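# Slide colored bins into matching marked shelf spots

## Task

For every bin on the table, place it in the shelf slot whose mark matches the bin's color. It must be centered on that mark, with its open side facing outward and all its parts still inside. The shelf board overhead is low, so tilting the bin on the way in may be needed. Push the bin fully in, past the shelf's front lip. At the end no bin may still be tilted or raised by a gripper, and a bin only counts if it stays put on its own without the robot holding it.

## Robot and tools

Robot: two arms, left_arm and right_arm, each with 7 joints and a parallel two-finger gripper. Cameras: cam_left_wrist and cam_right_wrist, both 504x504, one on each wrist.

Frame: every pose in the results is in one scene frame. Origin is on the table surface midway between the arms; +z is up, +x points out over the table, and left_arm sits toward +y. The arm names do not tell you image left or right. Printed hand positions are in metres with orientation as end_effector_quat_wxyz, and can be off from reality, more so at long reach. end_effector_position is the point between the pads when closed; fingertips stick out about 19 mm past it when closed and about 6 mm when fully open. Fingers point along the gripper's +z and open and close along its y. Closing pushes the tips roughly 13 mm farther from the arm, so keep clearance above surfaces.

execute_actions takes "actions", a list holding at most one item, plus optional "pictures" (boolean). Three forms:
- Empty list []: sends nothing, returns the state with images.
- Motion: {"rows": [...], "steps": n} with 1 to 15 rows and steps from 4 to 15 (default 15). Each control step is 1/30 s and uses one row; if rows run out, the final row is repeated.
- Wait: {"steps": n} with n up to 300, no rows. It returns after that many steps since the previous result, with your writing time included.
Images come back only for the empty list or when "pictures": true.

Each row is one flat list of 18 numbers covering both arms, always all 18 even if one arm is idle: left_arm's 7 joint targets, then its gripper position and gripper speed, then right_arm's 7 joint targets, gripper position and gripper speed. Joint numbers are absolute target angles in radians, in the same order as the Joint positions line: waist, shoulder, upper arm roll, elbow, forearm roll, wrist pitch, wrist roll. Stated ranges: waist -69.115 to 69.115, shoulder -2.250 to 2.250, upper arm roll -69.115 to 69.115, elbow -2.580 to 2.580, forearm roll -69.115 to 69.115, wrist pitch -2.100 to 2.100, wrist roll -69.115 to 69.115. True ends may sit up to 0.013 rad either way. A target beyond an end by more than 0.013 rad, and farther out than the joint currently is, gets the whole call refused (nothing is sent). Otherwise a target past the real end is clipped there and a "joint sent to its limit" line may appear, possibly referring to an earlier action; its absence does not prove more room.

Gripper position is absolute, in [-1, 1]: +1 fully open (85 mm), 0 about 41 mm, pads touch near -0.8, and -1 closes until blocked. Gripper speed is also in [-1, 1]: about 20 mm/s at -1, 85 at 0, 150 at +1. Grip force is not settable; a full close gives roughly 190 to 235 N per pad. To hold firmly, send -1 and keep sending it. For a softer hold, open, then close to slightly less than the object's width. To release, send a value wider than the object. To keep a gripper unchanged, repeat its previous two numbers, since 0 is a real command. Fingers that stopped stay until the position number changes by 0.01 or more, but may close again (not past the request) if the object yields or slips. position_measured_pct is about 50 - 50*position: 0 is fully open; stopping under 90 means something is held or blocking, about 90 or above means pads met.

Motion limits: each joint's target is kept within 0.304 rad of its measured angle (waist, shoulder, upper arm roll, elbow) or 0.266 rad (forearm roll, wrist pitch, wrist roll), and targets that would move the hand more than 70 mm are scaled back. Joints of an arm accelerate and stop together; big moves may not be finished when the result arrives. The simulation runs on while you compose a reply; arms keep heading to the last row sent until they settle or a step is HELD. The final 4 steps of each action run after its result is reported.

Result lines: the state line left_arm: … | right_arm: …; Joint positions and Joint velocities (rad, rad/s) per arm; joint torques with per-arm offset, scale and noise; "joint command not followed" when a clearance check altered joint targets; HELD marks steps where your row was not fully sent; MOTOR HOT from 60 °C, and OVER-TEMPERATURE FAULT at 75 °C, when that arm's motors go weak and it sags. Holding loads heats motors, even while idle.

zoom_image: {"camera": one of cam_left_wrist or cam_right_wrist, "region": [x0, y0, x1, y1]} in image pixels from the top-left corner, at most 504 by 504, giving a closer view of that camera's latest image.

finished_scene: {"scene": current scene number}. Answering without any tool call ends everything.

Avoid: contact torque reaching load limits (waist, shoulder, upper arm roll, elbow 50.7 N m; forearm roll, wrist pitch, wrist roll 31.9 N m; held weight counts), which freezes that arm for 10 s and drops the rest of the call; arms colliding or pressing on each other; dropping, slamming or shoving hard; knocking anything off the table. Brief external tugs on held or loose objects can happen. Make sure each bin rests on its own, untilted and released, before finishing.

Each tool is called in YAML: its name, and indented under it one key for each argument.

## Session

execute_actions:
  actions: []

Scene clock: 0.00 s of 9000.00 s.
left_arm: end_effector_position=(+0.5535, +0.5489, +0.1096) position_measured_pct=0.0 end_effector_quat_wxyz=(+0.452, +0.816, -0.171, +0.316) | right_arm: end_effector_position=(+0.3245, -0.3605, +0.2148) position_measured_pct=0.0 end_effector_quat_wxyz=(+0.282, +0.713, +0.342, -0.544)
Joint positions: left_arm=[-0.83   1.322 -0.013  0.771  0.994  1.741  3.222] | right_arm=[-0.545  1.053  0.595  1.457  0.386  1.715 -0.842]
Joint velocities: left_arm=[-0.    -0.001 -0.     0.    -0.001  0.    -0.001] | right_arm=[-0.001  0.    -0.    -0.    -0.001  0.     0.   ]
Joint torques (N m, as the joint torque sensors report them, + toward a larger angle): no reading

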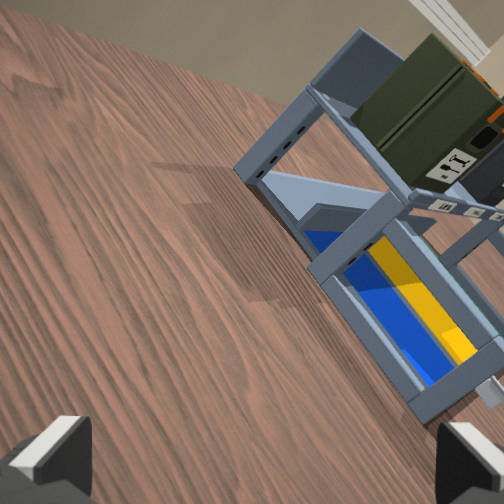

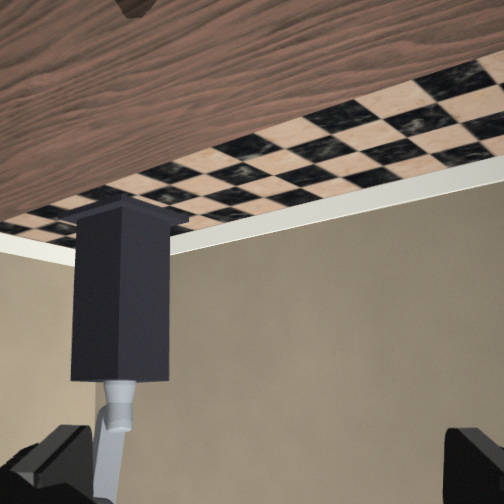

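execute_actions:
  actions:
    - {"rows":[[0,-0.3,0,1.3,0,1.3,4.712,1,0,0,-0.3,0,1.3,0,1.3,-1.571,1,0]]}

execute_actions:
  actions:
    - {"steps":90}
  pictures: true

Scene clock: 1.23 s of 9000.00 s.
left_arm: end_effector_position=(+0.5704, +0.4407, +0.1294) position_measured_pct=0.0 end_effector_quat_wxyz=(+0.397, +0.880, -0.186, +0.184) | right_arm: end_effector_position=(+0.3994, -0.3213, +0.1707) position_measured_pct=0.0 end_effector_quat_wxyz=(+0.149, +0.905, +0.291, -0.270)
Joint positions: left_arm=[-0.608  1.097 -0.006  0.99   0.804  1.55   3.412] | right_arm=[-0.284  0.796  0.345  1.355  0.171  1.496 -1.061]
Joint velocities: left_arm=[ 0.837 -0.833  0.021  0.828 -0.726 -0.729  0.727] | right_arm=[ 0.975 -0.967 -0.991 -0.24  -0.723 -0.801 -0.86 ]
Joint torques (N m, as the joint torque sensors report them, + toward a larger angle): left_arm=[ -0.38 -26.12   2.41  -7.44   1.36   1.01  -0.27] | right_arm=[  0.51 -20.58   3.56  -5.92   1.76   1.57  -0.78]
Steps of this call (steps 1 to 26: nothing new was sent; steps 27 to 37: the first 11 steps of this action). Readings (joint positions | what the end effector reports):
27: left_arm=[-0.829 1.321 -0.013 0.773 0.993 1.740 3.223] | right_arm=[-0.543 1.051 0.594 1.456 0.386 1.714 -0.843] | left_arm position_measured_pct=0.0 | right_arm position_measured_pct=0.0
28: left_arm=[-0.823 1.314 -0.014 0.779 0.988 1.735 3.227] | right_arm=[-0.536 1.045 0.589 1.454 0.381 1.710 -0.847] | left_arm position_measured_pct=0.0 | right_arm position_measured_pct=0.0
30: left_arm=[-0.795 1.284 -0.014 0.807 0.965 1.712 3.250] | right_arm=[-0.505 1.015 0.562 1.440 0.358 1.687 -0.870] | left_arm position_measured_pct=0.0 | right_arm position_measured_pct=0.0
34: left_arm=[-0.691 1.179 -0.009 0.908 0.876 1.622 3.340] | right_arm=[-0.383 0.895 0.445 1.386 0.255 1.584 -0.973] | left_arm position_measured_pct=0.0 | right_arm position_measured_pct=0.0
37: the state above

Scene clock: 4.23 s of 9000.00 s.
left_arm: end_effector_position=(+0.3580, +0.2965, +0.6492) position_measured_pct=0.0 end_effector_quat_wxyz=(-0.008, +0.913, +0.018, +0.408) | right_arm: end_effector_position=(+0.3404, -0.2591, +0.6492) position_measured_pct=0.0 end_effector_quat_wxyz=(-0.016, +0.912, +0.036, +0.408)
Joint positions: left_arm=[-0.    -0.3    0.     1.3    0.     1.3    4.712] | right_arm=[-0.    -0.3    0.     1.3    0.     1.3   -1.571]
Joint velocities: left_arm=[ 0.  0.  0.  0. -0. -0.  0.] | right_arm=[-0.001 -0.     0.     0.001  0.001 -0.    -0.   ]
Joint torques (N m, as the joint torque sensors report them, + toward a larger angle): left_arm=[  0.    -3.85  -0.26 -10.43  -0.45  -2.31  -0.01] | right_arm=[ 0.07 -3.45  0.05 -9.29  0.38 -2.47 -0.68]
Kept back: nothing.
Steps of this call (steps 1 to 4: the last 4 steps of your previous action; steps 5 to 75: the robot went on to your last target; steps 76 to 90: nothing new was sent). Readings (joint positions | what the end effector reports):
1: left_arm=[-0.580 1.069 -0.006 1.018 0.780 1.526 3.436] | right_arm=[-0.252 0.764 0.312 1.348 0.149 1.471 -1.090] | left_arm position_measured_pct=0.0 | right_arm position_measured_pct=0.0
2: left_arm=[-0.552 1.042 -0.005 1.045 0.756 1.502 3.461] | right_arm=[-0.222 0.732 0.280 1.342 0.130 1.449 -1.118] | left_arm position_measured_pct=0.0 | right_arm position_measured_pct=0.0
4: left_arm=[-0.496 0.986 -0.004 1.095 0.706 1.462 3.510] | right_arm=[-0.175 0.672 0.221 1.332 0.100 1.415 -1.172] | left_arm position_measured_pct=0.0 | right_arm position_measured_pct=0.0
8: left_arm=[-0.382 0.874 -0.002 1.170 0.607 1.402 3.609] | right_arm=[-0.113 0.557 0.137 1.320 0.062 1.371 -1.274] | left_arm position_measured_pct=0.0 | right_arm position_measured_pct=0.0
90: the state above
All arms were judged still, so your last target was given up. Only a new action makes them travel on or press farther. Fingers that are still opening or closing keep moving.

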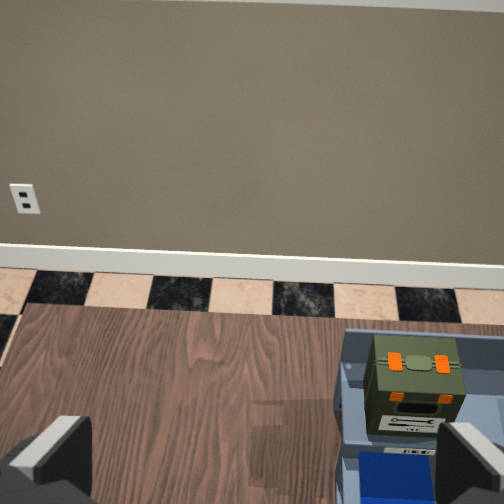

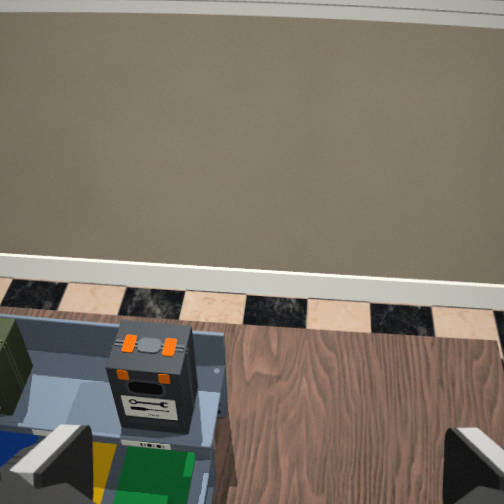

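execute_actions:
  actions:
    - {"rows":[[0.04,-0.3,0,1.3,0,1.9,4.712,1,0,0.079,-0.3,0,1.3,0,1.9,-1.571,1,0]]}

execute_actions:
  actions:
    - {"steps":25}
  pictures: true

Scene clock: 9.97 s of 9000.00 s.
left_arm: end_effector_position=(+0.2742, +0.2836, +0.5831) position_measured_pct=0.0 end_effector_quat_wxyz=(-0.001, +0.969, +0.003, +0.246) | right_arm: end_effector_position=(+0.2567, -0.2848, +0.5831) position_measured_pct=0.0 end_effector_quat_wxyz=(-0.002, +0.969, +0.007, +0.246)
Joint positions: left_arm=[ 0.033 -0.3    0.     1.3    0.     1.643  4.712] | right_arm=[ 0.065 -0.3    0.     1.3    0.     1.643 -1.571]
Joint velocities: left_arm=[ 0.043 -0.001 -0.001 -0.    -0.001  1.216  0.   ] | right_arm=[ 0.085 -0.    -0.002  0.001 -0.     1.215  0.   ]
Joint torques (N m, as the joint torque sensors report them, + toward a larger angle): left_arm=[-0.32 -3.11 -0.57 -9.77 -0.5  -1.57 -0.06] | right_arm=[-0.17 -2.7   0.57 -8.4   0.39 -2.06 -0.42]
Steps of this call (steps 1 to 90: nothing new was sent; then 2.37 s passed at rest; steps 91 to 101: the first 11 steps of this action). Readings (joint positions | what the end effector reports):
91: left_arm=[0.001 -0.300 -0.000 1.300 -0.000 1.301 4.712] | right_arm=[0.001 -0.300 -0.000 1.300 -0.000 1.302 -1.571] | left_arm position_measured_pct=0.0 | right_arm position_measured_pct=0.0
92: left_arm=[0.003 -0.300 -0.000 1.300 -0.000 1.311 4.712] | right_arm=[0.005 -0.300 -0.001 1.300 -0.000 1.311 -1.571] | left_arm position_measured_pct=0.0 | right_arm position_measured_pct=0.0
94: left_arm=[0.011 -0.300 -0.000 1.299 -0.000 1.361 4.712] | right_arm=[0.023 -0.300 -0.001 1.299 -0.000 1.362 -1.571] | left_arm position_measured_pct=0.0 | right_arm position_measured_pct=0.0
98: left_arm=[0.027 -0.300 0.000 1.300 0.000 1.521 4.712] | right_arm=[0.054 -0.300 0.000 1.300 0.000 1.521 -1.571] | left_arm position_measured_pct=0.0 | right_arm position_measured_pct=0.0
101: the state above

Scene clock: 10.80 s of 9000.00 s.
left_arm: end_effector_position=(+0.1996, +0.2817, +0.5544) position_measured_pct=0.0 end_effector_quat_wxyz=(+0.000, +0.993, -0.000, +0.121) | right_arm: end_effector_position=(+0.1820, -0.2887, +0.5544) position_measured_pct=0.0 end_effector_quat_wxyz=(-0.000, +0.993, +0.000, +0.121)
Joint positions: left_arm=[ 0.04  -0.3    0.     1.3    0.     1.9    4.712] | right_arm=[ 0.079 -0.3    0.     1.3    0.     1.9   -1.571]
Joint velocities: left_arm=[-0.     0.    -0.     0.001  0.    -0.001  0.   ] | right_arm=[-0.001  0.     0.    -0.001  0.    -0.    -0.   ]
Joint torques (N m, as the joint torque sensors report them, + toward a larger angle): left_arm=[-0.15 -2.5  -0.3  -8.93 -0.45 -0.82 -0.05] | right_arm=[-0.07 -2.09  0.25 -7.73  0.08 -0.92 -0.4 ]
Kept back: nothing.
Steps of this call (steps 1 to 4: the last 4 steps of your previous action; steps 5 to 25: the robot went on to your last target). Readings (joint positions | what the end effector reports):
1: left_arm=[0.034 -0.300 0.000 1.300 0.000 1.684 4.712] | right_arm=[0.068 -0.300 0.000 1.300 0.000 1.684 -1.571] | left_arm position_measured_pct=0.0 | right_arm position_measured_pct=0.0
2: left_arm=[0.036 -0.300 0.000 1.300 0.000 1.724 4.712] | right_arm=[0.070 -0.300 0.000 1.300 0.000 1.725 -1.571] | left_arm position_measured_pct=0.0 | right_arm position_measured_pct=0.0
4: left_arm=[0.038 -0.300 0.000 1.300 0.000 1.806 4.712] | right_arm=[0.074 -0.300 0.000 1.300 0.000 1.806 -1.571] | left_arm position_measured_pct=0.0 | right_arm position_measured_pct=0.0
8: left_arm=[0.039 -0.301 0.000 1.300 0.000 1.898 4.712] | right_arm=[0.078 -0.301 0.000 1.300 0.000 1.898 -1.571] | left_arm position_measured_pct=0.0 | right_arm position_measured_pct=0.0
25: the state above

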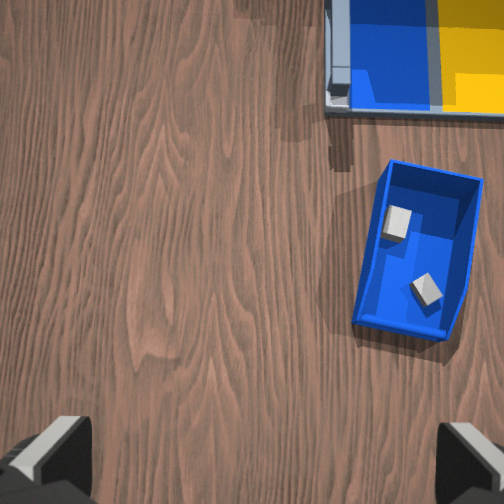

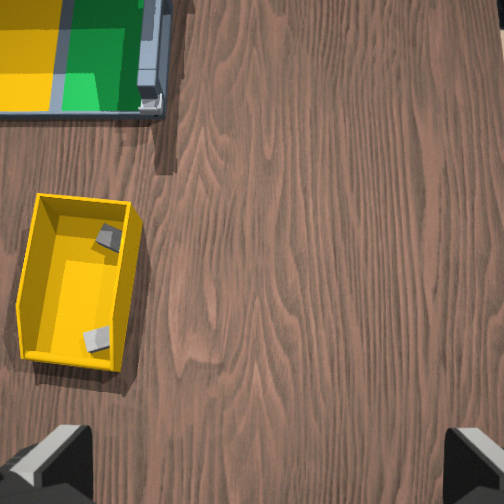

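execute_actions:
  actions:
    - {"rows":[[0.44,-0.6,0,2.2,0,0.85,4.712,1,0,-0.321,-0.6,0,2.2,0,0.85,-1.571,1,0]]}

execute_actions:
  actions:
    - {"steps":30}
  pictures: true

Scene clock: 11.63 s of 9000.00 s.
left_arm: end_effector_position=(+0.1657, +0.2300, +0.5185) position_measured_pct=0.0 end_effector_quat_wxyz=(+0.029, +0.968, -0.133, +0.209) | right_arm: end_effector_position=(+0.1614, -0.2352, +0.5183) position_measured_pct=0.0 end_effector_quat_wxyz=(-0.029, +0.968, +0.133, +0.209)
Joint positions: left_arm=[ 0.312 -0.519  0.001  1.585  0.     1.651  4.712] | right_arm=[-0.193 -0.52  -0.001  1.587 -0.     1.649 -1.571]
Joint velocities: left_arm=[ 0.821 -0.507 -0.001  1.298 -0.    -1.147  0.   ] | right_arm=[-0.825 -0.505 -0.     1.297  0.001 -1.147 -0.   ]
Joint torques (N m, as the joint torque sensors report them, + toward a larger angle): left_arm=[-0.74  4.05 -1.28 -8.67 -0.28 -1.85  0.01] | right_arm=[ 0.17  3.78  0.61 -7.98  0.57 -1.46 -0.53]
Steps of this call (steps 1 to 14: the robot went on to your last target; steps 15 to 25: the first 11 steps of this action). Readings (joint positions | what the end effector reports):
15: left_arm=[0.042 -0.301 -0.000 1.301 -0.000 1.899 4.712] | right_arm=[0.077 -0.301 0.000 1.301 0.000 1.899 -1.571] | left_arm position_measured_pct=0.0 | right_arm position_measured_pct=0.0
16: left_arm=[0.049 -0.308 -0.001 1.307 -0.000 1.894 4.712] | right_arm=[0.069 -0.308 0.001 1.307 0.000 1.894 -1.571] | left_arm position_measured_pct=0.0 | right_arm position_measured_pct=0.0
18: left_arm=[0.081 -0.338 -0.001 1.335 -0.000 1.871 4.712] | right_arm=[0.038 -0.338 0.001 1.335 0.000 1.871 -1.571] | left_arm position_measured_pct=0.0 | right_arm position_measured_pct=0.0
22: left_arm=[0.207 -0.450 -0.000 1.455 -0.000 1.765 4.712] | right_arm=[-0.088 -0.451 0.000 1.456 0.000 1.765 -1.571] | left_arm position_measured_pct=0.0 | right_arm position_measured_pct=0.0
25: the state above

Scene clock: 12.63 s of 9000.00 s.
left_arm: end_effector_position=(+0.2287, +0.1765, +0.3831) position_measured_pct=0.0 end_effector_quat_wxyz=(+0.067, +0.922, -0.187, +0.332) | right_arm: end_effector_position=(+0.2304, -0.1796, +0.3831) position_measured_pct=0.0 end_effector_quat_wxyz=(-0.068, +0.922, +0.187, +0.332)
Joint positions: left_arm=[ 0.44  -0.6    0.     2.2    0.     0.85   4.712] | right_arm=[-0.321 -0.6    0.     2.2   -0.     0.85  -1.571]
Joint velocities: left_arm=[ 0.001 -0.002  0.001  0.001 -0.    -0.    -0.   ] | right_arm=[-0.    -0.001 -0.     0.001 -0.    -0.    -0.   ]
Joint torques (N m, as the joint torque sensors report them, + toward a larger angle): left_arm=[ -0.06   0.94  -0.54 -11.37  -0.44  -2.05   0.08] | right_arm=[  0.2    0.59  -0.1  -10.29   0.35  -2.1   -0.44]
Kept back: nothing.
Steps of this call (steps 1 to 4: the last 4 steps of your previous action; steps 5 to 30: the robot went on to your last target). Readings (joint positions | what the end effector reports):
1: left_arm=[0.337 -0.534 0.001 1.628 0.000 1.613 4.712] | right_arm=[-0.218 -0.535 -0.001 1.630 -0.000 1.611 -1.571] | left_arm position_measured_pct=0.0 | right_arm position_measured_pct=0.0
2: left_arm=[0.357 -0.547 0.001 1.671 0.000 1.575 4.712] | right_arm=[-0.239 -0.547 -0.001 1.672 -0.000 1.574 -1.571] | left_arm position_measured_pct=0.0 | right_arm position_measured_pct=0.0
4: left_arm=[0.384 -0.564 0.000 1.753 0.000 1.503 4.712] | right_arm=[-0.265 -0.565 -0.000 1.754 -0.000 1.502 -1.571] | left_arm position_measured_pct=0.0 | right_arm position_measured_pct=0.0
8: left_arm=[0.413 -0.583 0.000 1.910 0.000 1.365 4.712] | right_arm=[-0.294 -0.583 -0.000 1.910 -0.000 1.365 -1.571] | left_arm position_measured_pct=0.0 | right_arm position_measured_pct=0.0
30: the state above

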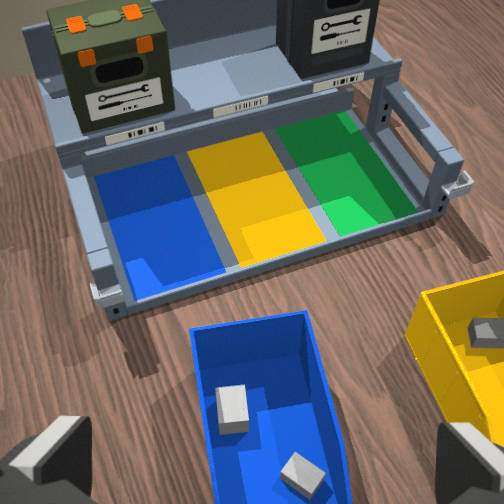

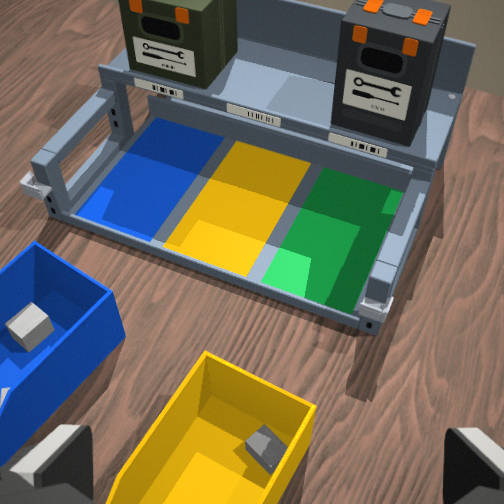

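execute_actions:
  actions:
    - {"rows":[[0.498,0.22,0,1.9,0,1.021,6.55,1,0,-0.559,0.152,0,1.988,0,1.002,-3.929,1,0]]}

execute_actions:
  actions:
    - {"steps":60}
  pictures: true

Scene clock: 13.83 s of 9000.00 s.
left_arm: end_effector_position=(+0.2756, +0.1414, +0.3788) position_measured_pct=0.0 end_effector_quat_wxyz=(+0.083, +0.965, -0.094, +0.229) | right_arm: end_effector_position=(+0.2465, -0.1141, +0.3532) position_measured_pct=0.0 end_effector_quat_wxyz=(-0.088, +0.962, +0.158, +0.204)
Joint positions: left_arm=[ 0.482 -0.304  0.     1.98   0.     0.974  4.962] | right_arm=[-0.491 -0.311 -0.     2.046 -0.     0.959 -1.816]
Joint velocities: left_arm=[ 0.096  1.284 -0.    -0.558  0.001  0.32   1.154] | right_arm=[-0.387  1.222 -0.003 -0.383 -0.001  0.278 -1.087]
Joint torques (N m, as the joint torque sensors report them, + toward a larger angle): left_arm=[ 0.03 -3.67 -0.39 -8.79 -0.52 -0.92 -0.01] | right_arm=[ 0.33 -3.26  0.01 -8.43  0.45 -1.4  -0.62]
Steps of this call (steps 1 to 15: the robot went on to your last target; steps 16 to 25: nothing new was sent; steps 26 to 36: the first 11 steps of this action). Readings (joint positions | what the end effector reports):
26: left_arm=[0.440 -0.598 -0.000 2.199 -0.000 0.851 4.713] | right_arm=[-0.322 -0.599 0.000 2.199 0.000 0.851 -1.572] | left_arm position_measured_pct=0.0 | right_arm position_measured_pct=0.0
27: left_arm=[0.442 -0.591 -0.000 2.194 -0.000 0.854 4.717] | right_arm=[-0.328 -0.592 0.000 2.195 0.000 0.853 -1.576] | left_arm position_measured_pct=0.0 | right_arm position_measured_pct=0.0
29: left_arm=[0.448 -0.561 -0.000 2.167 -0.000 0.869 4.740] | right_arm=[-0.353 -0.561 0.001 2.176 0.000 0.867 -1.599] | left_arm position_measured_pct=0.0 | right_arm position_measured_pct=0.0
33: left_arm=[0.469 -0.435 -0.000 2.055 -0.000 0.932 4.846] | right_arm=[-0.440 -0.436 0.001 2.097 0.000 0.923 -1.705] | left_arm position_measured_pct=0.0 | right_arm position_measured_pct=0.0
36: the state above

Scene clock: 15.83 s of 9000.00 s.
left_arm: end_effector_position=(+0.2969, +0.1250, +0.2200) position_measured_pct=0.0 end_effector_quat_wxyz=(+0.000, +0.772, +0.636, +0.000) | right_arm: end_effector_position=(+0.2457, -0.0882, +0.2200) position_measured_pct=0.0 end_effector_quat_wxyz=(-0.000, -0.653, +0.758, +0.000)
Joint positions: left_arm=[0.498 0.22  0.    1.9   0.    1.021 6.55 ] | right_arm=[-0.559  0.152  0.     1.988 -0.     1.002 -3.929]
Joint velocities: left_arm=[-0.001  0.001 -0.001  0.001  0.    -0.001  0.   ] | right_arm=[-0.001 -0.    -0.     0.    -0.     0.    -0.   ]
Joint torques (N m, as the joint torque sensors report them, + toward a larger angle): left_arm=[  0.04 -12.52   0.13  -8.07  -0.39  -0.19  -0.03] | right_arm=[  0.22 -10.06   0.48  -7.16   0.56  -0.12  -0.52]
Kept back: nothing.
Steps of this call (steps 1 to 4: the last 4 steps of your previous action; steps 5 to 60: the robot went on to your last target). Readings (joint positions | what the end effector reports):
1: left_arm=[0.485 -0.262 -0.000 1.964 0.000 0.984 5.000] | right_arm=[-0.503 -0.270 -0.000 2.035 -0.000 0.967 -1.852] | left_arm position_measured_pct=0.0 | right_arm position_measured_pct=0.0
2: left_arm=[0.487 -0.222 0.000 1.950 0.000 0.991 5.036] | right_arm=[-0.513 -0.230 -0.000 2.026 -0.000 0.974 -1.887] | left_arm position_measured_pct=0.0 | right_arm position_measured_pct=0.0
4: left_arm=[0.491 -0.144 0.000 1.932 0.000 1.002 5.105] | right_arm=[-0.527 -0.152 -0.000 2.012 -0.000 0.984 -1.957] | left_arm position_measured_pct=0.0 | right_arm position_measured_pct=0.0
8: left_arm=[0.494 0.003 0.000 1.914 0.000 1.012 5.237] | right_arm=[-0.544 -0.002 -0.000 1.998 -0.000 0.994 -2.102] | left_arm position_measured_pct=0.0 | right_arm position_measured_pct=0.0
60: the state above

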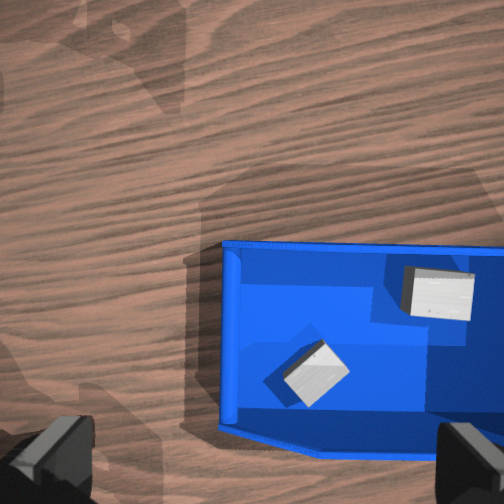

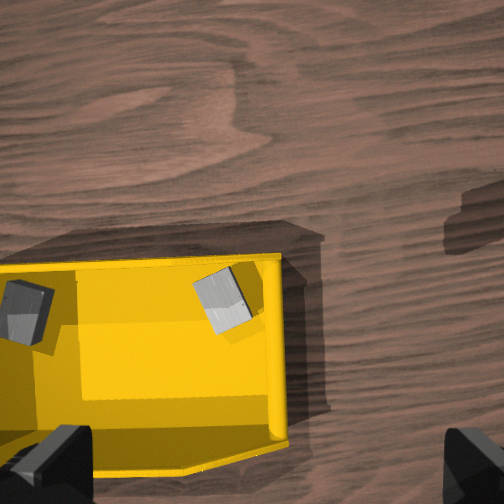

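execute_actions:
  actions:
    - {"rows":[[0.597,0.422,0,1.967,-0.07,0.641,8.267,0.2,0,0.602,1.257,0,1.067,-1.231,1.605,-5.495,1,0]]}

execute_actions:
  actions:
    - {"steps":50}
  pictures: true

Scene clock: 17.43 s of 9000.00 s.
left_arm: end_effector_position=(+0.3263, +0.0881, +0.1474) position_measured_pct=25.0 end_effector_quat_wxyz=(+0.029, +0.707, +0.706, +0.027) | right_arm: end_effector_position=(+0.2989, -0.0931, +0.1998) position_measured_pct=0.0 end_effector_quat_wxyz=(-0.115, -0.375, +0.912, +0.122)
Joint positions: left_arm=[ 0.577  0.381  0.     1.954 -0.057  0.737  6.861] | right_arm=[-0.269  0.442 -0.001  1.706 -0.246  1.248 -4.174]
Joint velocities: left_arm=[ 0.131  0.269 -0.001  0.091 -0.099 -0.709  1.215] | right_arm=[ 1.19   1.201  0.007 -1.219 -1.076  1.073 -1.072]
Joint torques (N m, as the joint torque sensors report them, + toward a larger angle): left_arm=[ -0.29 -16.32  -0.22  -6.97  -0.56  -0.2    0.13] | right_arm=[  1.   -15.17   1.46  -5.48   0.01   0.57  -0.26]
Steps of this call (steps 1 to 15: the robot went on to your last target; steps 16 to 37: nothing new was sent; steps 38 to 48: the first 11 steps of this action). Readings (joint positions | what the end effector reports):
38: left_arm=[0.499 0.221 -0.000 1.900 -0.000 1.020 6.551] | right_arm=[-0.557 0.153 -0.000 1.987 -0.001 1.003 -3.930] | left_arm position_measured_pct=0.0 | right_arm position_measured_pct=0.0
39: left_arm=[0.502 0.228 -0.000 1.902 -0.002 1.014 6.557] | right_arm=[-0.550 0.160 -0.001 1.981 -0.006 1.008 -3.934] | left_arm position_measured_pct=0.4 | right_arm position_measured_pct=0.0
41: left_arm=[0.518 0.258 -0.001 1.910 -0.011 0.978 6.592] | right_arm=[-0.519 0.191 -0.001 1.954 -0.029 1.031 -3.957] | left_arm position_measured_pct=4.4 | right_arm position_measured_pct=0.0
45: left_arm=[0.559 0.344 0.000 1.941 -0.042 0.833 6.739] | right_arm=[-0.393 0.316 -0.002 1.832 -0.135 1.138 -4.063] | left_arm position_measured_pct=15.9 | right_arm position_measured_pct=0.0
48: the state above

Scene clock: 19.10 s of 9000.00 s.
left_arm: end_effector_position=(+0.3370, +0.0732, +0.1301) position_measured_pct=40.1 end_effector_quat_wxyz=(+0.060, +0.099, +0.993, -0.006) | right_arm: end_effector_position=(+0.5786, -0.3057, +0.1311) position_measured_pct=0.0 end_effector_quat_wxyz=(-0.381, +0.619, +0.476, +0.495)
Joint positions: left_arm=[ 0.597  0.422 -0.     1.967 -0.07   0.641  8.267] | right_arm=[ 0.602  1.257  0.     1.067 -1.231  1.605 -5.495]
Joint velocities: left_arm=[ 0.     0.001 -0.    -0.001 -0.     0.    -0.   ] | right_arm=[ 0.001  0.    -0.     0.     0.001 -0.    -0.   ]
Joint torques (N m, as the joint torque sensors report them, + toward a larger angle): left_arm=[ -0.33 -15.16   0.02  -6.86  -0.48  -0.38  -0.11] | right_arm=[ -0.21 -23.73  -1.99  -5.26  -1.42   2.04  -0.37]
Kept back: nothing.
Steps of this call (steps 1 to 4: the last 4 steps of your previous action; steps 5 to 50: the robot went on to your last target). Readings (joint positions | what the end effector reports):
1: left_arm=[0.581 0.389 0.000 1.957 -0.060 0.716 6.901] | right_arm=[-0.229 0.482 -0.001 1.665 -0.282 1.283 -4.210] | left_arm position_measured_pct=27.8 | right_arm position_measured_pct=0.0
2: left_arm=[0.584 0.396 0.000 1.959 -0.062 0.699 6.942] | right_arm=[-0.191 0.521 -0.001 1.626 -0.316 1.318 -4.245] | left_arm position_measured_pct=31.0 | right_arm position_measured_pct=0.0
4: left_arm=[0.589 0.405 0.000 1.962 -0.065 0.676 7.023] | right_arm=[-0.115 0.597 -0.001 1.549 -0.384 1.385 -4.312] | left_arm position_measured_pct=36.5 | right_arm position_measured_pct=0.0
8: left_arm=[0.594 0.416 0.000 1.965 -0.068 0.653 7.186] | right_arm=[0.018 0.731 -0.000 1.413 -0.504 1.486 -4.432] | left_arm position_measured_pct=39.7 | right_arm position_measured_pct=0.0
50: the state above

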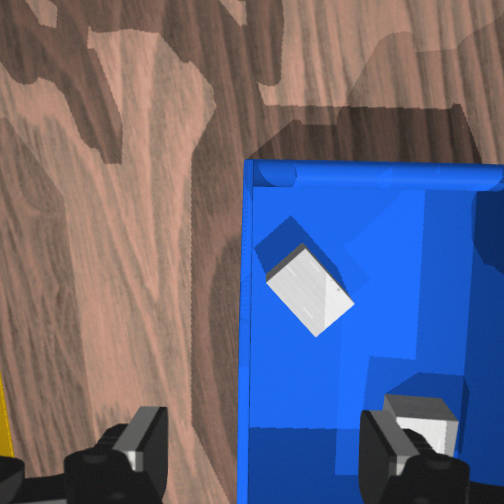

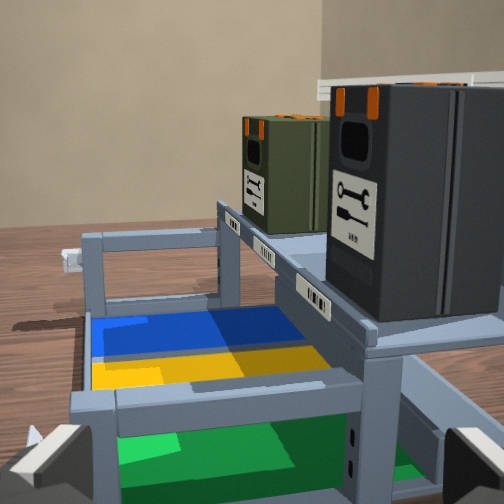

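zoom_image:
  camera: "cam_right_wrist"
  region: [50,190,310,400]

Region (50, 190, 310, 400) of cam_right_wrist's 504x504 image, scaled by 1.938; it fills the top 407 rows of this view, and the rest is white.

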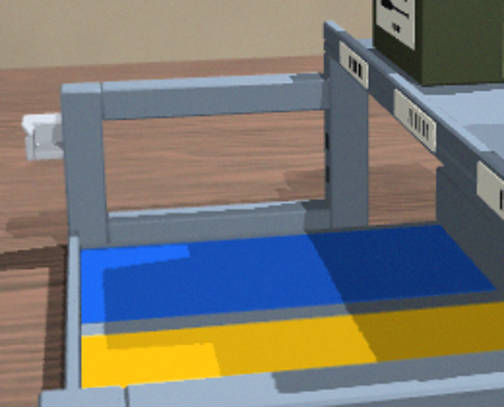

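execute_actions:
  actions:
    - {"rows":[[0.604,0.44,0,1.972,-0.074,0.617,8.282,0.2,0,0.602,1.257,0,1.067,-1.231,1.605,-5.495,1,0],[0.612,0.467,0,1.98,-0.08,0.583,8.295,0.2,0,0.602,1.257,0,1.067,-1.231,1.605,-5.495,1,0],[0.612,0.467,0,1.98,-0.08,0.583,8.295,0.2,0,0.602,1.257,0,1.067,-1.231,1.605,-5.495,1,0],[0.612,0.572,0,2.028,-0.104,0.431,8.321,0.2,0,0.602,1.257,0,1.067,-1.231,1.605,-5.495,1,0]]}

execute_actions:
  actions:
    - {"steps":8}
  pictures: true

Scene clock: 21.40 s of 9000.00 s.
left_arm: end_effector_position=(+0.3367, +0.0667, +0.0633) position_measured_pct=40.1 end_effector_quat_wxyz=(+0.062, +0.098, +0.993, -0.007) | right_arm: end_effector_position=(+0.5786, -0.3057, +0.1311) position_measured_pct=0.0 end_effector_quat_wxyz=(-0.381, +0.619, +0.476, +0.495)
Joint positions: left_arm=[ 0.611  0.565 -0.     2.027 -0.103  0.436  8.32 ] | right_arm=[ 0.602  1.257 -0.     1.067 -1.231  1.605 -5.495]
Joint velocities: left_arm=[ 0.005  0.073  0.001  0.057 -0.027 -0.174  0.031] | right_arm=[-0.001 -0.    -0.    -0.001  0.    -0.     0.   ]
Joint torques (N m, as the joint torque sensors report them, + toward a larger angle): left_arm=[  1.01 -19.81   0.23  -6.51  -0.6   -0.71  -0.11] | right_arm=[  0.06 -23.99  -1.78  -5.22  -1.72   1.78  -0.48]
Steps of this call (steps 1 to 15: the robot went on to your last target; steps 16 to 58: nothing new was sent; steps 59 to 69: the first 11 steps of this action). Readings (joint positions | what the end effector reports):
59: left_arm=[0.598 0.423 -0.000 1.967 -0.070 0.640 8.268] | right_arm=[0.602 1.257 -0.000 1.067 -1.231 1.605 -5.495] | left_arm position_measured_pct=40.1 | right_arm position_measured_pct=0.0
60: left_arm=[0.600 0.430 -0.000 1.968 -0.071 0.634 8.271] | right_arm=[0.602 1.257 -0.000 1.067 -1.231 1.605 -5.495] | left_arm position_measured_pct=40.1 | right_arm position_measured_pct=0.0
62: left_arm=[0.607 0.454 -0.000 1.975 -0.076 0.605 8.285] | right_arm=[0.602 1.257 -0.000 1.067 -1.231 1.605 -5.495] | left_arm position_measured_pct=40.1 | right_arm position_measured_pct=0.0
66: left_arm=[0.610 0.536 0.000 2.009 -0.095 0.488 8.311] | right_arm=[0.602 1.257 -0.000 1.067 -1.231 1.605 -5.495] | left_arm position_measured_pct=40.1 | right_arm position_measured_pct=0.0
69: the state above

Scene clock: 21.67 s of 9000.00 s.
left_arm: end_effector_position=(+0.3360, +0.0669, +0.0605) position_measured_pct=40.1 end_effector_quat_wxyz=(+0.060, +0.098, +0.993, -0.007) | right_arm: end_effector_position=(+0.5786, -0.3057, +0.1311) position_measured_pct=0.0 end_effector_quat_wxyz=(-0.381, +0.619, +0.476, +0.495)
Joint positions: left_arm=[ 0.612  0.571  0.     2.028 -0.104  0.431  8.321] | right_arm=[ 0.602  1.257 -0.     1.067 -1.231  1.605 -5.495]
Joint velocities: left_arm=[ 0.     0.007 -0.     0.001 -0.001 -0.     0.   ] | right_arm=[ 0. -0. -0.  0. -0.  0.  0.]
Joint torques (N m, as the joint torque sensors report them, + toward a larger angle): left_arm=[ -0.14 -16.05   0.1   -5.45  -0.51  -0.44  -0.06] | right_arm=[  0.29 -24.2   -1.7   -5.31  -1.65   2.03  -0.39]
Kept back: nothing.
Steps of this call (steps 1 to 4: the last 4 steps of your previous action; steps 5 to 8: the robot went on to your last target). Readings (joint positions | what the end effector reports):
1: left_arm=[0.612 0.566 0.000 2.028 -0.104 0.433 8.321] | right_arm=[0.602 1.257 -0.000 1.067 -1.231 1.605 -5.495] | left_arm position_measured_pct=40.1 | right_arm position_measured_pct=0.0
2: left_arm=[0.612 0.567 0.000 2.028 -0.104 0.432 8.321] | right_arm=[0.602 1.257 -0.000 1.067 -1.231 1.605 -5.495] | left_arm position_measured_pct=40.1 | right_arm position_measured_pct=0.0
4: left_arm=[0.612 0.569 0.000 2.028 -0.104 0.431 8.321] | right_arm=[0.602 1.257 -0.000 1.067 -1.231 1.605 -5.495] | left_arm position_measured_pct=40.1 | right_arm position_measured_pct=0.0
8: the state above

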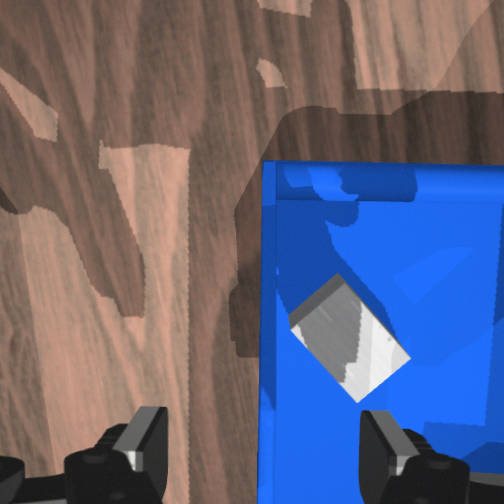

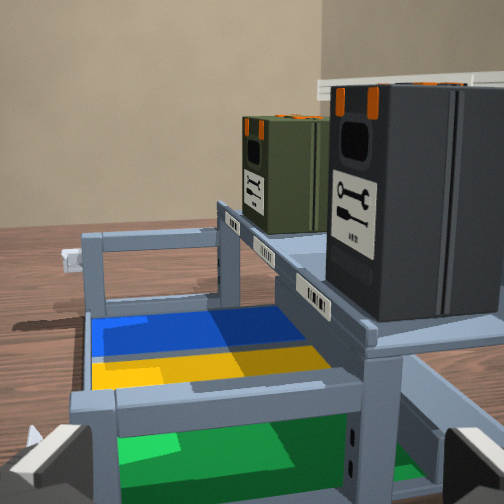

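execute_actions:
  actions:
    - {"rows":[[0.612,0.572,0,2.028,-0.104,0.431,8.321,-1,0.3,0.602,1.257,0,1.067,-1.231,1.605,-5.495,1,0]]}

Scene clock: 22.13 s of 9000.00 s.
left_arm: end_effector_position=(+0.3358, +0.0670, +0.0602) position_measured_pct=70.6 end_effector_quat_wxyz=(+0.060, +0.098, +0.993, -0.006) | right_arm: end_effector_position=(+0.5786, -0.3057, +0.1311) position_measured_pct=0.0 end_effector_quat_wxyz=(-0.381, +0.619, +0.476, +0.495)
Joint positions: left_arm=[ 0.612  0.572 -0.     2.028 -0.104  0.431  8.321] | right_arm=[ 0.602  1.257 -0.     1.067 -1.231  1.605 -5.495]
Joint velocities: left_arm=[-0.     0.     0.     0.001 -0.    -0.     0.001] | right_arm=[ 0. -0. -0.  0. -0.  0.  0.]
Joint torques (N m, as the joint torque sensors report them, + toward a larger angle): left_arm=[  0.08 -16.49   0.07  -5.22  -0.47  -0.36  -0.02] | right_arm=[  0.04 -23.89  -1.82  -5.14  -1.63   2.12  -0.51]
Steps of this call (steps 1 to 3: the robot went on to your last target; steps 4 to 14: the first 11 steps of this action). Readings (joint positions | what the end effector reports):
4: left_arm=[0.612 0.572 0.000 2.028 -0.104 0.431 8.321] | right_arm=[0.602 1.257 -0.000 1.067 -1.231 1.605 -5.495] | left_arm position_measured_pct=40.1 | right_arm position_measured_pct=0.0
5: left_arm=[0.612 0.572 0.000 2.028 -0.104 0.431 8.321] | right_arm=[0.602 1.257 -0.000 1.067 -1.231 1.605 -5.495] | left_arm position_measured_pct=40.5 | right_arm position_measured_pct=0.0
7: left_arm=[0.612 0.572 0.000 2.028 -0.104 0.431 8.321] | right_arm=[0.602 1.257 -0.000 1.067 -1.231 1.605 -5.495] | left_arm position_measured_pct=45.6 | right_arm position_measured_pct=0.0
11: left_arm=[0.612 0.572 -0.000 2.028 -0.104 0.431 8.321] | right_arm=[0.602 1.257 -0.000 1.067 -1.231 1.605 -5.495] | left_arm position_measured_pct=59.5 | right_arm position_measured_pct=0.0
14: the state above

execute_actions:
  actions:
    - {"rows":[[0.612,0.56,0,2.023,-0.101,0.448,8.318,-1,0.3,0.602,1.257,0,1.067,-1.231,1.605,-5.495,1,0],[0.612,0.545,0,2.017,-0.098,0.469,8.314,-1,0.3,0.602,1.257,0,1.067,-1.231,1.605,-5.495,1,0],[0.612,0.53,0,2.011,-0.094,0.49,8.31,-1,0.3,0.602,1.257,0,1.067,-1.231,1.605,-5.495,1,0],[0.612,0.515,0,2.004,-0.09,0.512,8.306,-1,0.3,0.602,1.257,0,1.067,-1.231,1.605,-5.495,1,0],[0.612,0.5,0,1.997,-0.087,0.534,8.302,-1,0.3,0.602,1.257,0,1.067,-1.231,1.605,-5.495,1,0],[0.612,0.485,0,1.99,-0.084,0.556,8.298,-1,0.3,0.602,1.257,0,1.067,-1.231,1.605,-5.495,1,0],[0.612,0.47,0,1.983,-0.08,0.578,8.294,-1,0.3,0.602,1.257,0,1.067,-1.231,1.605,-5.495,1,0],[0.61,0.465,0,1.965,-0.072,0.605,8.3,-1,0.3,0.602,1.257,0,1.067,-1.231,1.605,-5.495,1,0],[0.605,0.475,0,1.937,-0.062,0.635,8.313,-1,0.3,0.602,1.257,0,1.067,-1.231,1.605,-5.495,1,0],[0.6,0.488,0,1.91,-0.052,0.665,8.326,-1,0.3,0.602,1.257,0,1.067,-1.231,1.605,-5.495,1,0],[0.595,0.502,0,1.882,-0.041,0.695,8.339,-1,0.3,0.602,1.257,0,1.067,-1.231,1.605,-5.495,1,0],[0.59,0.515,0,1.854,-0.031,0.725,8.352,-1,0.3,0.602,1.257,0,1.067,-1.231,1.605,-5.495,1,0],[0.585,0.529,0,1.826,-0.02,0.755,8.365,-1,0.3,0.602,1.257,0,1.067,-1.231,1.605,-5.495,1,0],[0.58,0.543,0,1.798,-0.01,0.785,8.378,-1,0.3,0.602,1.257,0,1.067,-1.231,1.605,-5.495,1,0],[0.576,0.5565,0,1.771,0,0.814,8.39,-1,0.3,0.602,1.257,0,1.067,-1.231,1.605,-5.495,1,0]]}
  pictures: true

Scene clock: 22.97 s of 9000.00 s.
left_arm: end_effector_position=(+0.3398, +0.0646, +0.1097) position_measured_pct=88.9 end_effector_quat_wxyz=(+0.053, +0.087, +0.995, -0.006) | right_arm: end_effector_position=(+0.5786, -0.3057, +0.1311) position_measured_pct=0.0 end_effector_quat_wxyz=(-0.381, +0.619, +0.476, +0.495)
Joint positions: left_arm=[ 0.608  0.48   0.     1.954 -0.069  0.609  8.304] | right_arm=[ 0.602  1.257 -0.     1.067 -1.231  1.605 -5.495]
Joint velocities: left_arm=[-0.084  0.031  0.006 -0.552  0.214  0.696  0.134] | right_arm=[-0. -0.  0.  0. -0.  0.  0.]
Joint torques (N m, as the joint torque sensors report them, + toward a larger angle): left_arm=[ -0.66 -14.88  -0.31  -7.13  -0.94  -0.75  -0.27] | right_arm=[  0.37 -23.89  -1.83  -5.3   -1.56   1.99  -0.41]
Steps of this call (steps 1 to 4: the last 4 steps of your previous action; steps 5 to 14: the robot went on to your last target; steps 15 to 25: the first 11 steps of this action). Readings (joint positions | what the end effector reports):
15: left_arm=[0.612 0.571 0.000 2.028 -0.104 0.432 8.321] | right_arm=[0.602 1.257 -0.000 1.067 -1.231 1.605 -5.495] | left_arm position_measured_pct=88.9 | right_arm position_measured_pct=0.0
16: left_arm=[0.612 0.565 0.000 2.026 -0.103 0.439 8.320] | right_arm=[0.602 1.257 -0.000 1.067 -1.231 1.605 -5.495] | left_arm position_measured_pct=88.9 | right_arm position_measured_pct=0.0
18: left_arm=[0.612 0.547 0.000 2.019 -0.098 0.464 8.315] | right_arm=[0.602 1.257 -0.000 1.067 -1.231 1.605 -5.495] | left_arm position_measured_pct=88.9 | right_arm position_measured_pct=0.0
22: left_arm=[0.612 0.497 0.000 1.996 -0.086 0.539 8.301] | right_arm=[0.602 1.257 -0.000 1.067 -1.231 1.605 -5.495] | left_arm position_measured_pct=88.9 | right_arm position_measured_pct=0.0
25: the state above

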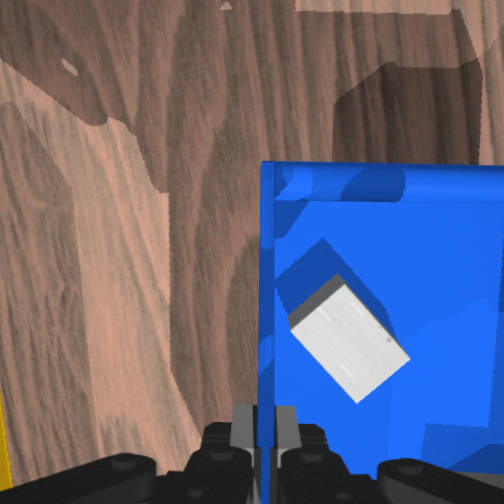

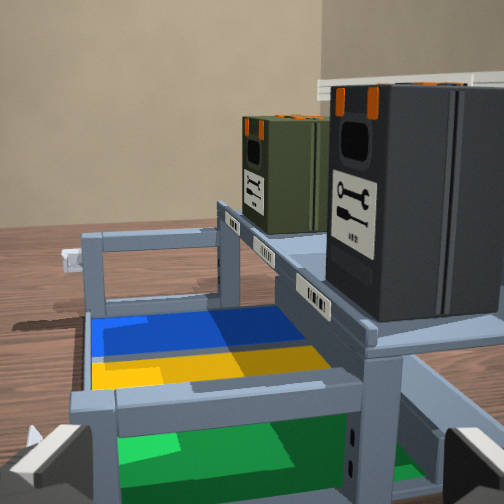

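execute_actions:
  actions:
    - {"rows":[[0.566,0.575,0,1.734,0,0.833,8.38,-1,0.3,0.602,1.257,0,1.067,-1.231,1.605,-5.495,1,0],[0.559,0.589,0,1.706,0,0.847,8.373,-1,0.3,0.602,1.257,0,1.067,-1.231,1.605,-5.495,1,0],[0.551,0.603,0,1.678,0,0.861,8.365,-1,0.3,0.602,1.257,0,1.067,-1.231,1.605,-5.495,1,0],[0.544,0.617,0,1.65,0,0.875,8.358,-1,0.3,0.602,1.257,0,1.067,-1.231,1.605,-5.495,1,0],[0.536,0.631,0,1.622,0,0.889,8.35,-1,0.3,0.602,1.257,0,1.067,-1.231,1.605,-5.495,1,0],[0.529,0.645,0,1.593,0,0.904,8.343,-1,0.3,0.602,1.257,0,1.067,-1.231,1.605,-5.495,1,0],[0.521,0.659,0,1.565,0,0.918,8.335,-1,0.3,0.602,1.257,0,1.067,-1.231,1.605,-5.495,1,0],[0.514,0.673,0,1.537,0,0.932,8.328,-1,0.3,0.602,1.257,0,1.067,-1.231,1.605,-5.495,1,0],[0.506,0.687,0,1.509,0,0.946,8.32,-1,0.3,0.602,1.257,0,1.067,-1.231,1.605,-5.495,1,0],[0.5,0.7015,0,1.478,0,0.962,8.314,-1,0.3,0.602,1.257,0,1.067,-1.231,1.605,-5.495,1,0],[0.494,0.716,0,1.447,0,0.978,8.308,-1,0.3,0.602,1.257,0,1.067,-1.231,1.605,-5.495,1,0],[0.488,0.731,0,1.417,0,0.994,8.302,-1,0.3,0.602,1.257,0,1.067,-1.231,1.605,-5.495,1,0],[0.482,0.746,0,1.386,0,1.01,8.296,-1,0.3,0.602,1.257,0,1.067,-1.231,1.605,-5.495,1,0],[0.476,0.761,0,1.355,0,1.026,8.29,-1,0.3,0.602,1.257,0,1.067,-1.231,1.605,-5.495,1,0],[0.445,0.835,0,1.201,0,1.106,8.259,-1,0.3,0.602,1.257,0,1.067,-1.231,1.605,-5.495,1,0]]}

execute_actions:
  actions:
    - {"steps":20}
  pictures: true

Scene clock: 23.77 s of 9000.00 s.
left_arm: end_effector_position=(+0.4230, +0.0497, +0.1136) position_measured_pct=88.9 end_effector_quat_wxyz=(-0.002, +0.000, +1.000, +0.001) | right_arm: end_effector_position=(+0.5786, -0.3057, +0.1311) position_measured_pct=0.0 end_effector_quat_wxyz=(-0.381, +0.619, +0.476, +0.495)
Joint positions: left_arm=[0.521 0.663 0.    1.563 0.    0.919 8.335] | right_arm=[ 0.602  1.257 -0.     1.067 -1.231  1.605 -5.495]
Joint velocities: left_arm=[-0.197  0.395 -0.003 -0.82  -0.001  0.415 -0.204] | right_arm=[ 0.001  0.    -0.    -0.    -0.     0.     0.   ]
Joint torques (N m, as the joint torque sensors report them, + toward a larger angle): left_arm=[ -0.44 -22.08   0.05  -8.86  -0.58   0.13  -0.05] | right_arm=[ -0.09 -23.73  -1.93  -5.37  -1.64   1.98  -0.52]
Steps of this call (steps 1 to 4: the last 4 steps of your previous action; steps 5 to 13: the robot went on to your last target; steps 14 to 24: the first 11 steps of this action). Readings (joint positions | what the end effector reports):
14: left_arm=[0.576 0.557 0.000 1.771 0.000 0.814 8.390] | right_arm=[0.602 1.257 -0.000 1.067 -1.231 1.605 -5.495] | left_arm position_measured_pct=88.9 | right_arm position_measured_pct=0.0
15: left_arm=[0.574 0.561 0.001 1.766 0.000 0.818 8.388] | right_arm=[0.602 1.257 -0.000 1.067 -1.231 1.605 -5.495] | left_arm position_measured_pct=88.9 | right_arm position_measured_pct=0.0
17: left_arm=[0.566 0.577 0.001 1.738 0.001 0.832 8.381] | right_arm=[0.602 1.257 -0.000 1.067 -1.231 1.605 -5.495] | left_arm position_measured_pct=88.9 | right_arm position_measured_pct=0.0
21: left_arm=[0.541 0.625 0.000 1.643 0.000 0.879 8.356] | right_arm=[0.602 1.257 -0.000 1.067 -1.231 1.605 -5.495] | left_arm position_measured_pct=88.9 | right_arm position_measured_pct=0.0
24: the state above

Scene clock: 24.43 s of 9000.00 s.
left_arm: end_effector_position=(+0.5192, +0.0499, +0.1141) position_measured_pct=88.9 end_effector_quat_wxyz=(-0.001, +0.000, +1.000, +0.000) | right_arm: end_effector_position=(+0.5786, -0.3057, +0.1311) position_measured_pct=0.0 end_effector_quat_wxyz=(-0.381, +0.619, +0.476, +0.495)
Joint positions: left_arm=[0.445 0.836 0.    1.202 0.    1.106 8.259] | right_arm=[ 0.602  1.257 -0.     1.067 -1.231  1.605 -5.495]
Joint velocities: left_arm=[-0.001  0.012 -0.001 -0.002  0.     0.     0.001] | right_arm=[ 0.001  0.    -0.    -0.001  0.001  0.    -0.   ]
Joint torques (N m, as the joint torque sensors report them, + toward a larger angle): left_arm=[ -0.08 -26.31   0.32  -9.95  -0.61  -0.1   -0.14] | right_arm=[  0.15 -24.16  -1.55  -5.39  -1.62   2.04  -0.47]
Kept back: nothing.
Steps of this call (steps 1 to 4: the last 4 steps of your previous action; steps 5 to 20: the robot went on to your last target). Readings (joint positions | what the end effector reports):
1: left_arm=[0.514 0.676 0.000 1.535 0.000 0.933 8.328] | right_arm=[0.602 1.257 -0.000 1.067 -1.231 1.605 -5.495] | left_arm position_measured_pct=88.9 | right_arm position_measured_pct=0.0
2: left_arm=[0.508 0.690 0.000 1.507 0.000 0.948 8.322] | right_arm=[0.602 1.257 -0.000 1.067 -1.231 1.605 -5.495] | left_arm position_measured_pct=88.9 | right_arm position_measured_pct=0.0
4: left_arm=[0.495 0.718 0.000 1.449 0.000 0.978 8.309] | right_arm=[0.602 1.257 -0.000 1.067 -1.231 1.605 -5.495] | left_arm position_measured_pct=88.9 | right_arm position_measured_pct=0.0
8: left_arm=[0.466 0.788 0.000 1.305 0.000 1.052 8.280] | right_arm=[0.602 1.257 -0.000 1.067 -1.231 1.605 -5.495] | left_arm position_measured_pct=88.9 | right_arm position_measured_pct=0.0
20: the state above

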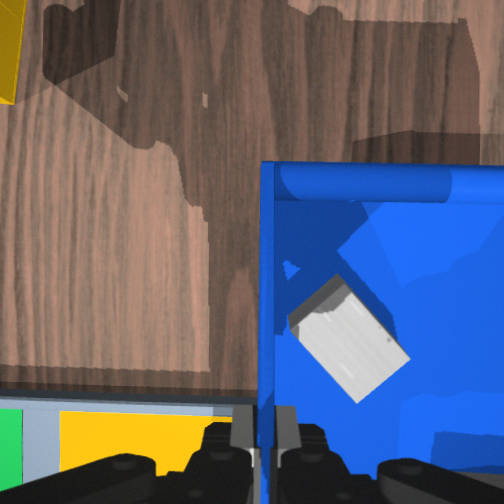

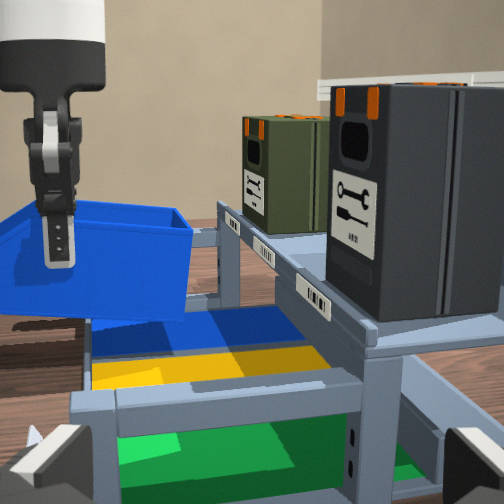

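execute_actions:
  actions:
    - {"rows":[[0.435,0.843,0,1.197,0,1.102,8.245,-1,0.3,0.602,1.257,0,1.067,-1.231,1.605,-5.495,1,0],[0.425,0.85,0,1.193,0,1.099,8.231,-1,0.3,0.602,1.257,0,1.067,-1.231,1.605,-5.495,1,0],[0.415,0.858,0,1.189,0,1.095,8.218,-1,0.3,0.602,1.257,0,1.067,-1.231,1.605,-5.495,1,0],[0.404,0.865,0,1.185,0,1.092,8.204,-1,0.3,0.602,1.257,0,1.067,-1.231,1.605,-5.495,1,0],[0.394,0.873,0,1.1805,0,1.088,8.19,-1,0.3,0.602,1.257,0,1.067,-1.231,1.605,-5.495,1,0]]}
  pictures: true

Scene clock: 25.13 s of 9000.00 s.
left_arm: end_effector_position=(+0.5392, +0.0749, +0.0971) position_measured_pct=88.9 end_effector_quat_wxyz=(-0.001, +0.009, +1.000, +0.001) | right_arm: end_effector_position=(+0.5786, -0.3057, +0.1311) position_measured_pct=0.0 end_effector_quat_wxyz=(-0.381, +0.619, +0.476, +0.495)
Joint positions: left_arm=[ 0.395  0.874 -0.001  1.182 -0.     1.088  8.19 ] | right_arm=[ 0.602  1.257 -0.     1.067 -1.231  1.605 -5.495]
Joint velocities: left_arm=[-0.009  0.01   0.022 -0.007  0.011  0.    -0.006] | right_arm=[ 0. -0. -0.  0.  0. -0. -0.]
Joint torques (N m, as the joint torque sensors report them, + toward a larger angle): left_arm=[  0.29 -26.04  -0.09  -9.19  -0.45  -0.04  -0.1 ] | right_arm=[ -0.03 -24.14  -1.6   -5.26  -1.67   1.83  -0.5 ]
Steps of this call (steps 1 to 10: the robot went on to your last target; steps 11 to 21: the first 11 steps of this action). Readings (joint positions | what the end effector reports):
11: left_arm=[0.444 0.838 0.000 1.201 0.000 1.106 8.258] | right_arm=[0.602 1.257 -0.000 1.067 -1.231 1.605 -5.495] | left_arm position_measured_pct=88.9 | right_arm position_measured_pct=0.0
12: left_arm=[0.439 0.841 0.002 1.199 0.001 1.105 8.253] | right_arm=[0.602 1.257 -0.000 1.067 -1.231 1.605 -5.495] | left_arm position_measured_pct=88.9 | right_arm position_measured_pct=0.0
14: left_arm=[0.425 0.852 0.002 1.194 0.001 1.100 8.234] | right_arm=[0.602 1.257 -0.000 1.067 -1.231 1.605 -5.495] | left_arm position_measured_pct=88.9 | right_arm position_measured_pct=0.0
18: left_arm=[0.398 0.872 -0.002 1.183 -0.001 1.089 8.194] | right_arm=[0.602 1.257 -0.000 1.067 -1.231 1.605 -5.495] | left_arm position_measured_pct=88.9 | right_arm position_measured_pct=0.0
21: the state above

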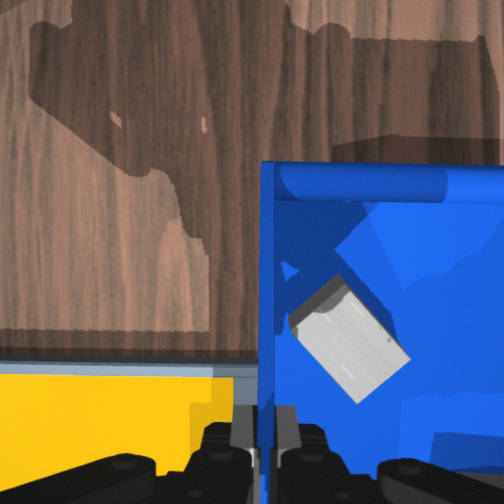

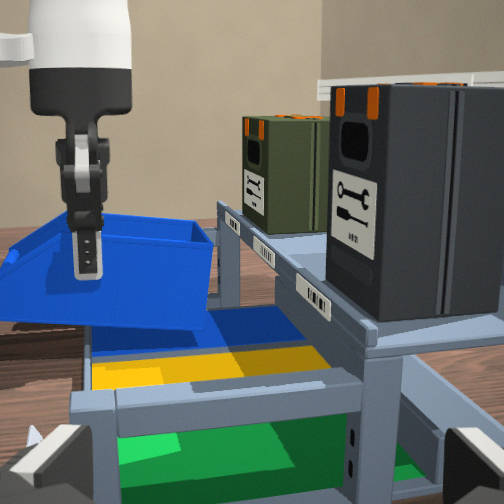

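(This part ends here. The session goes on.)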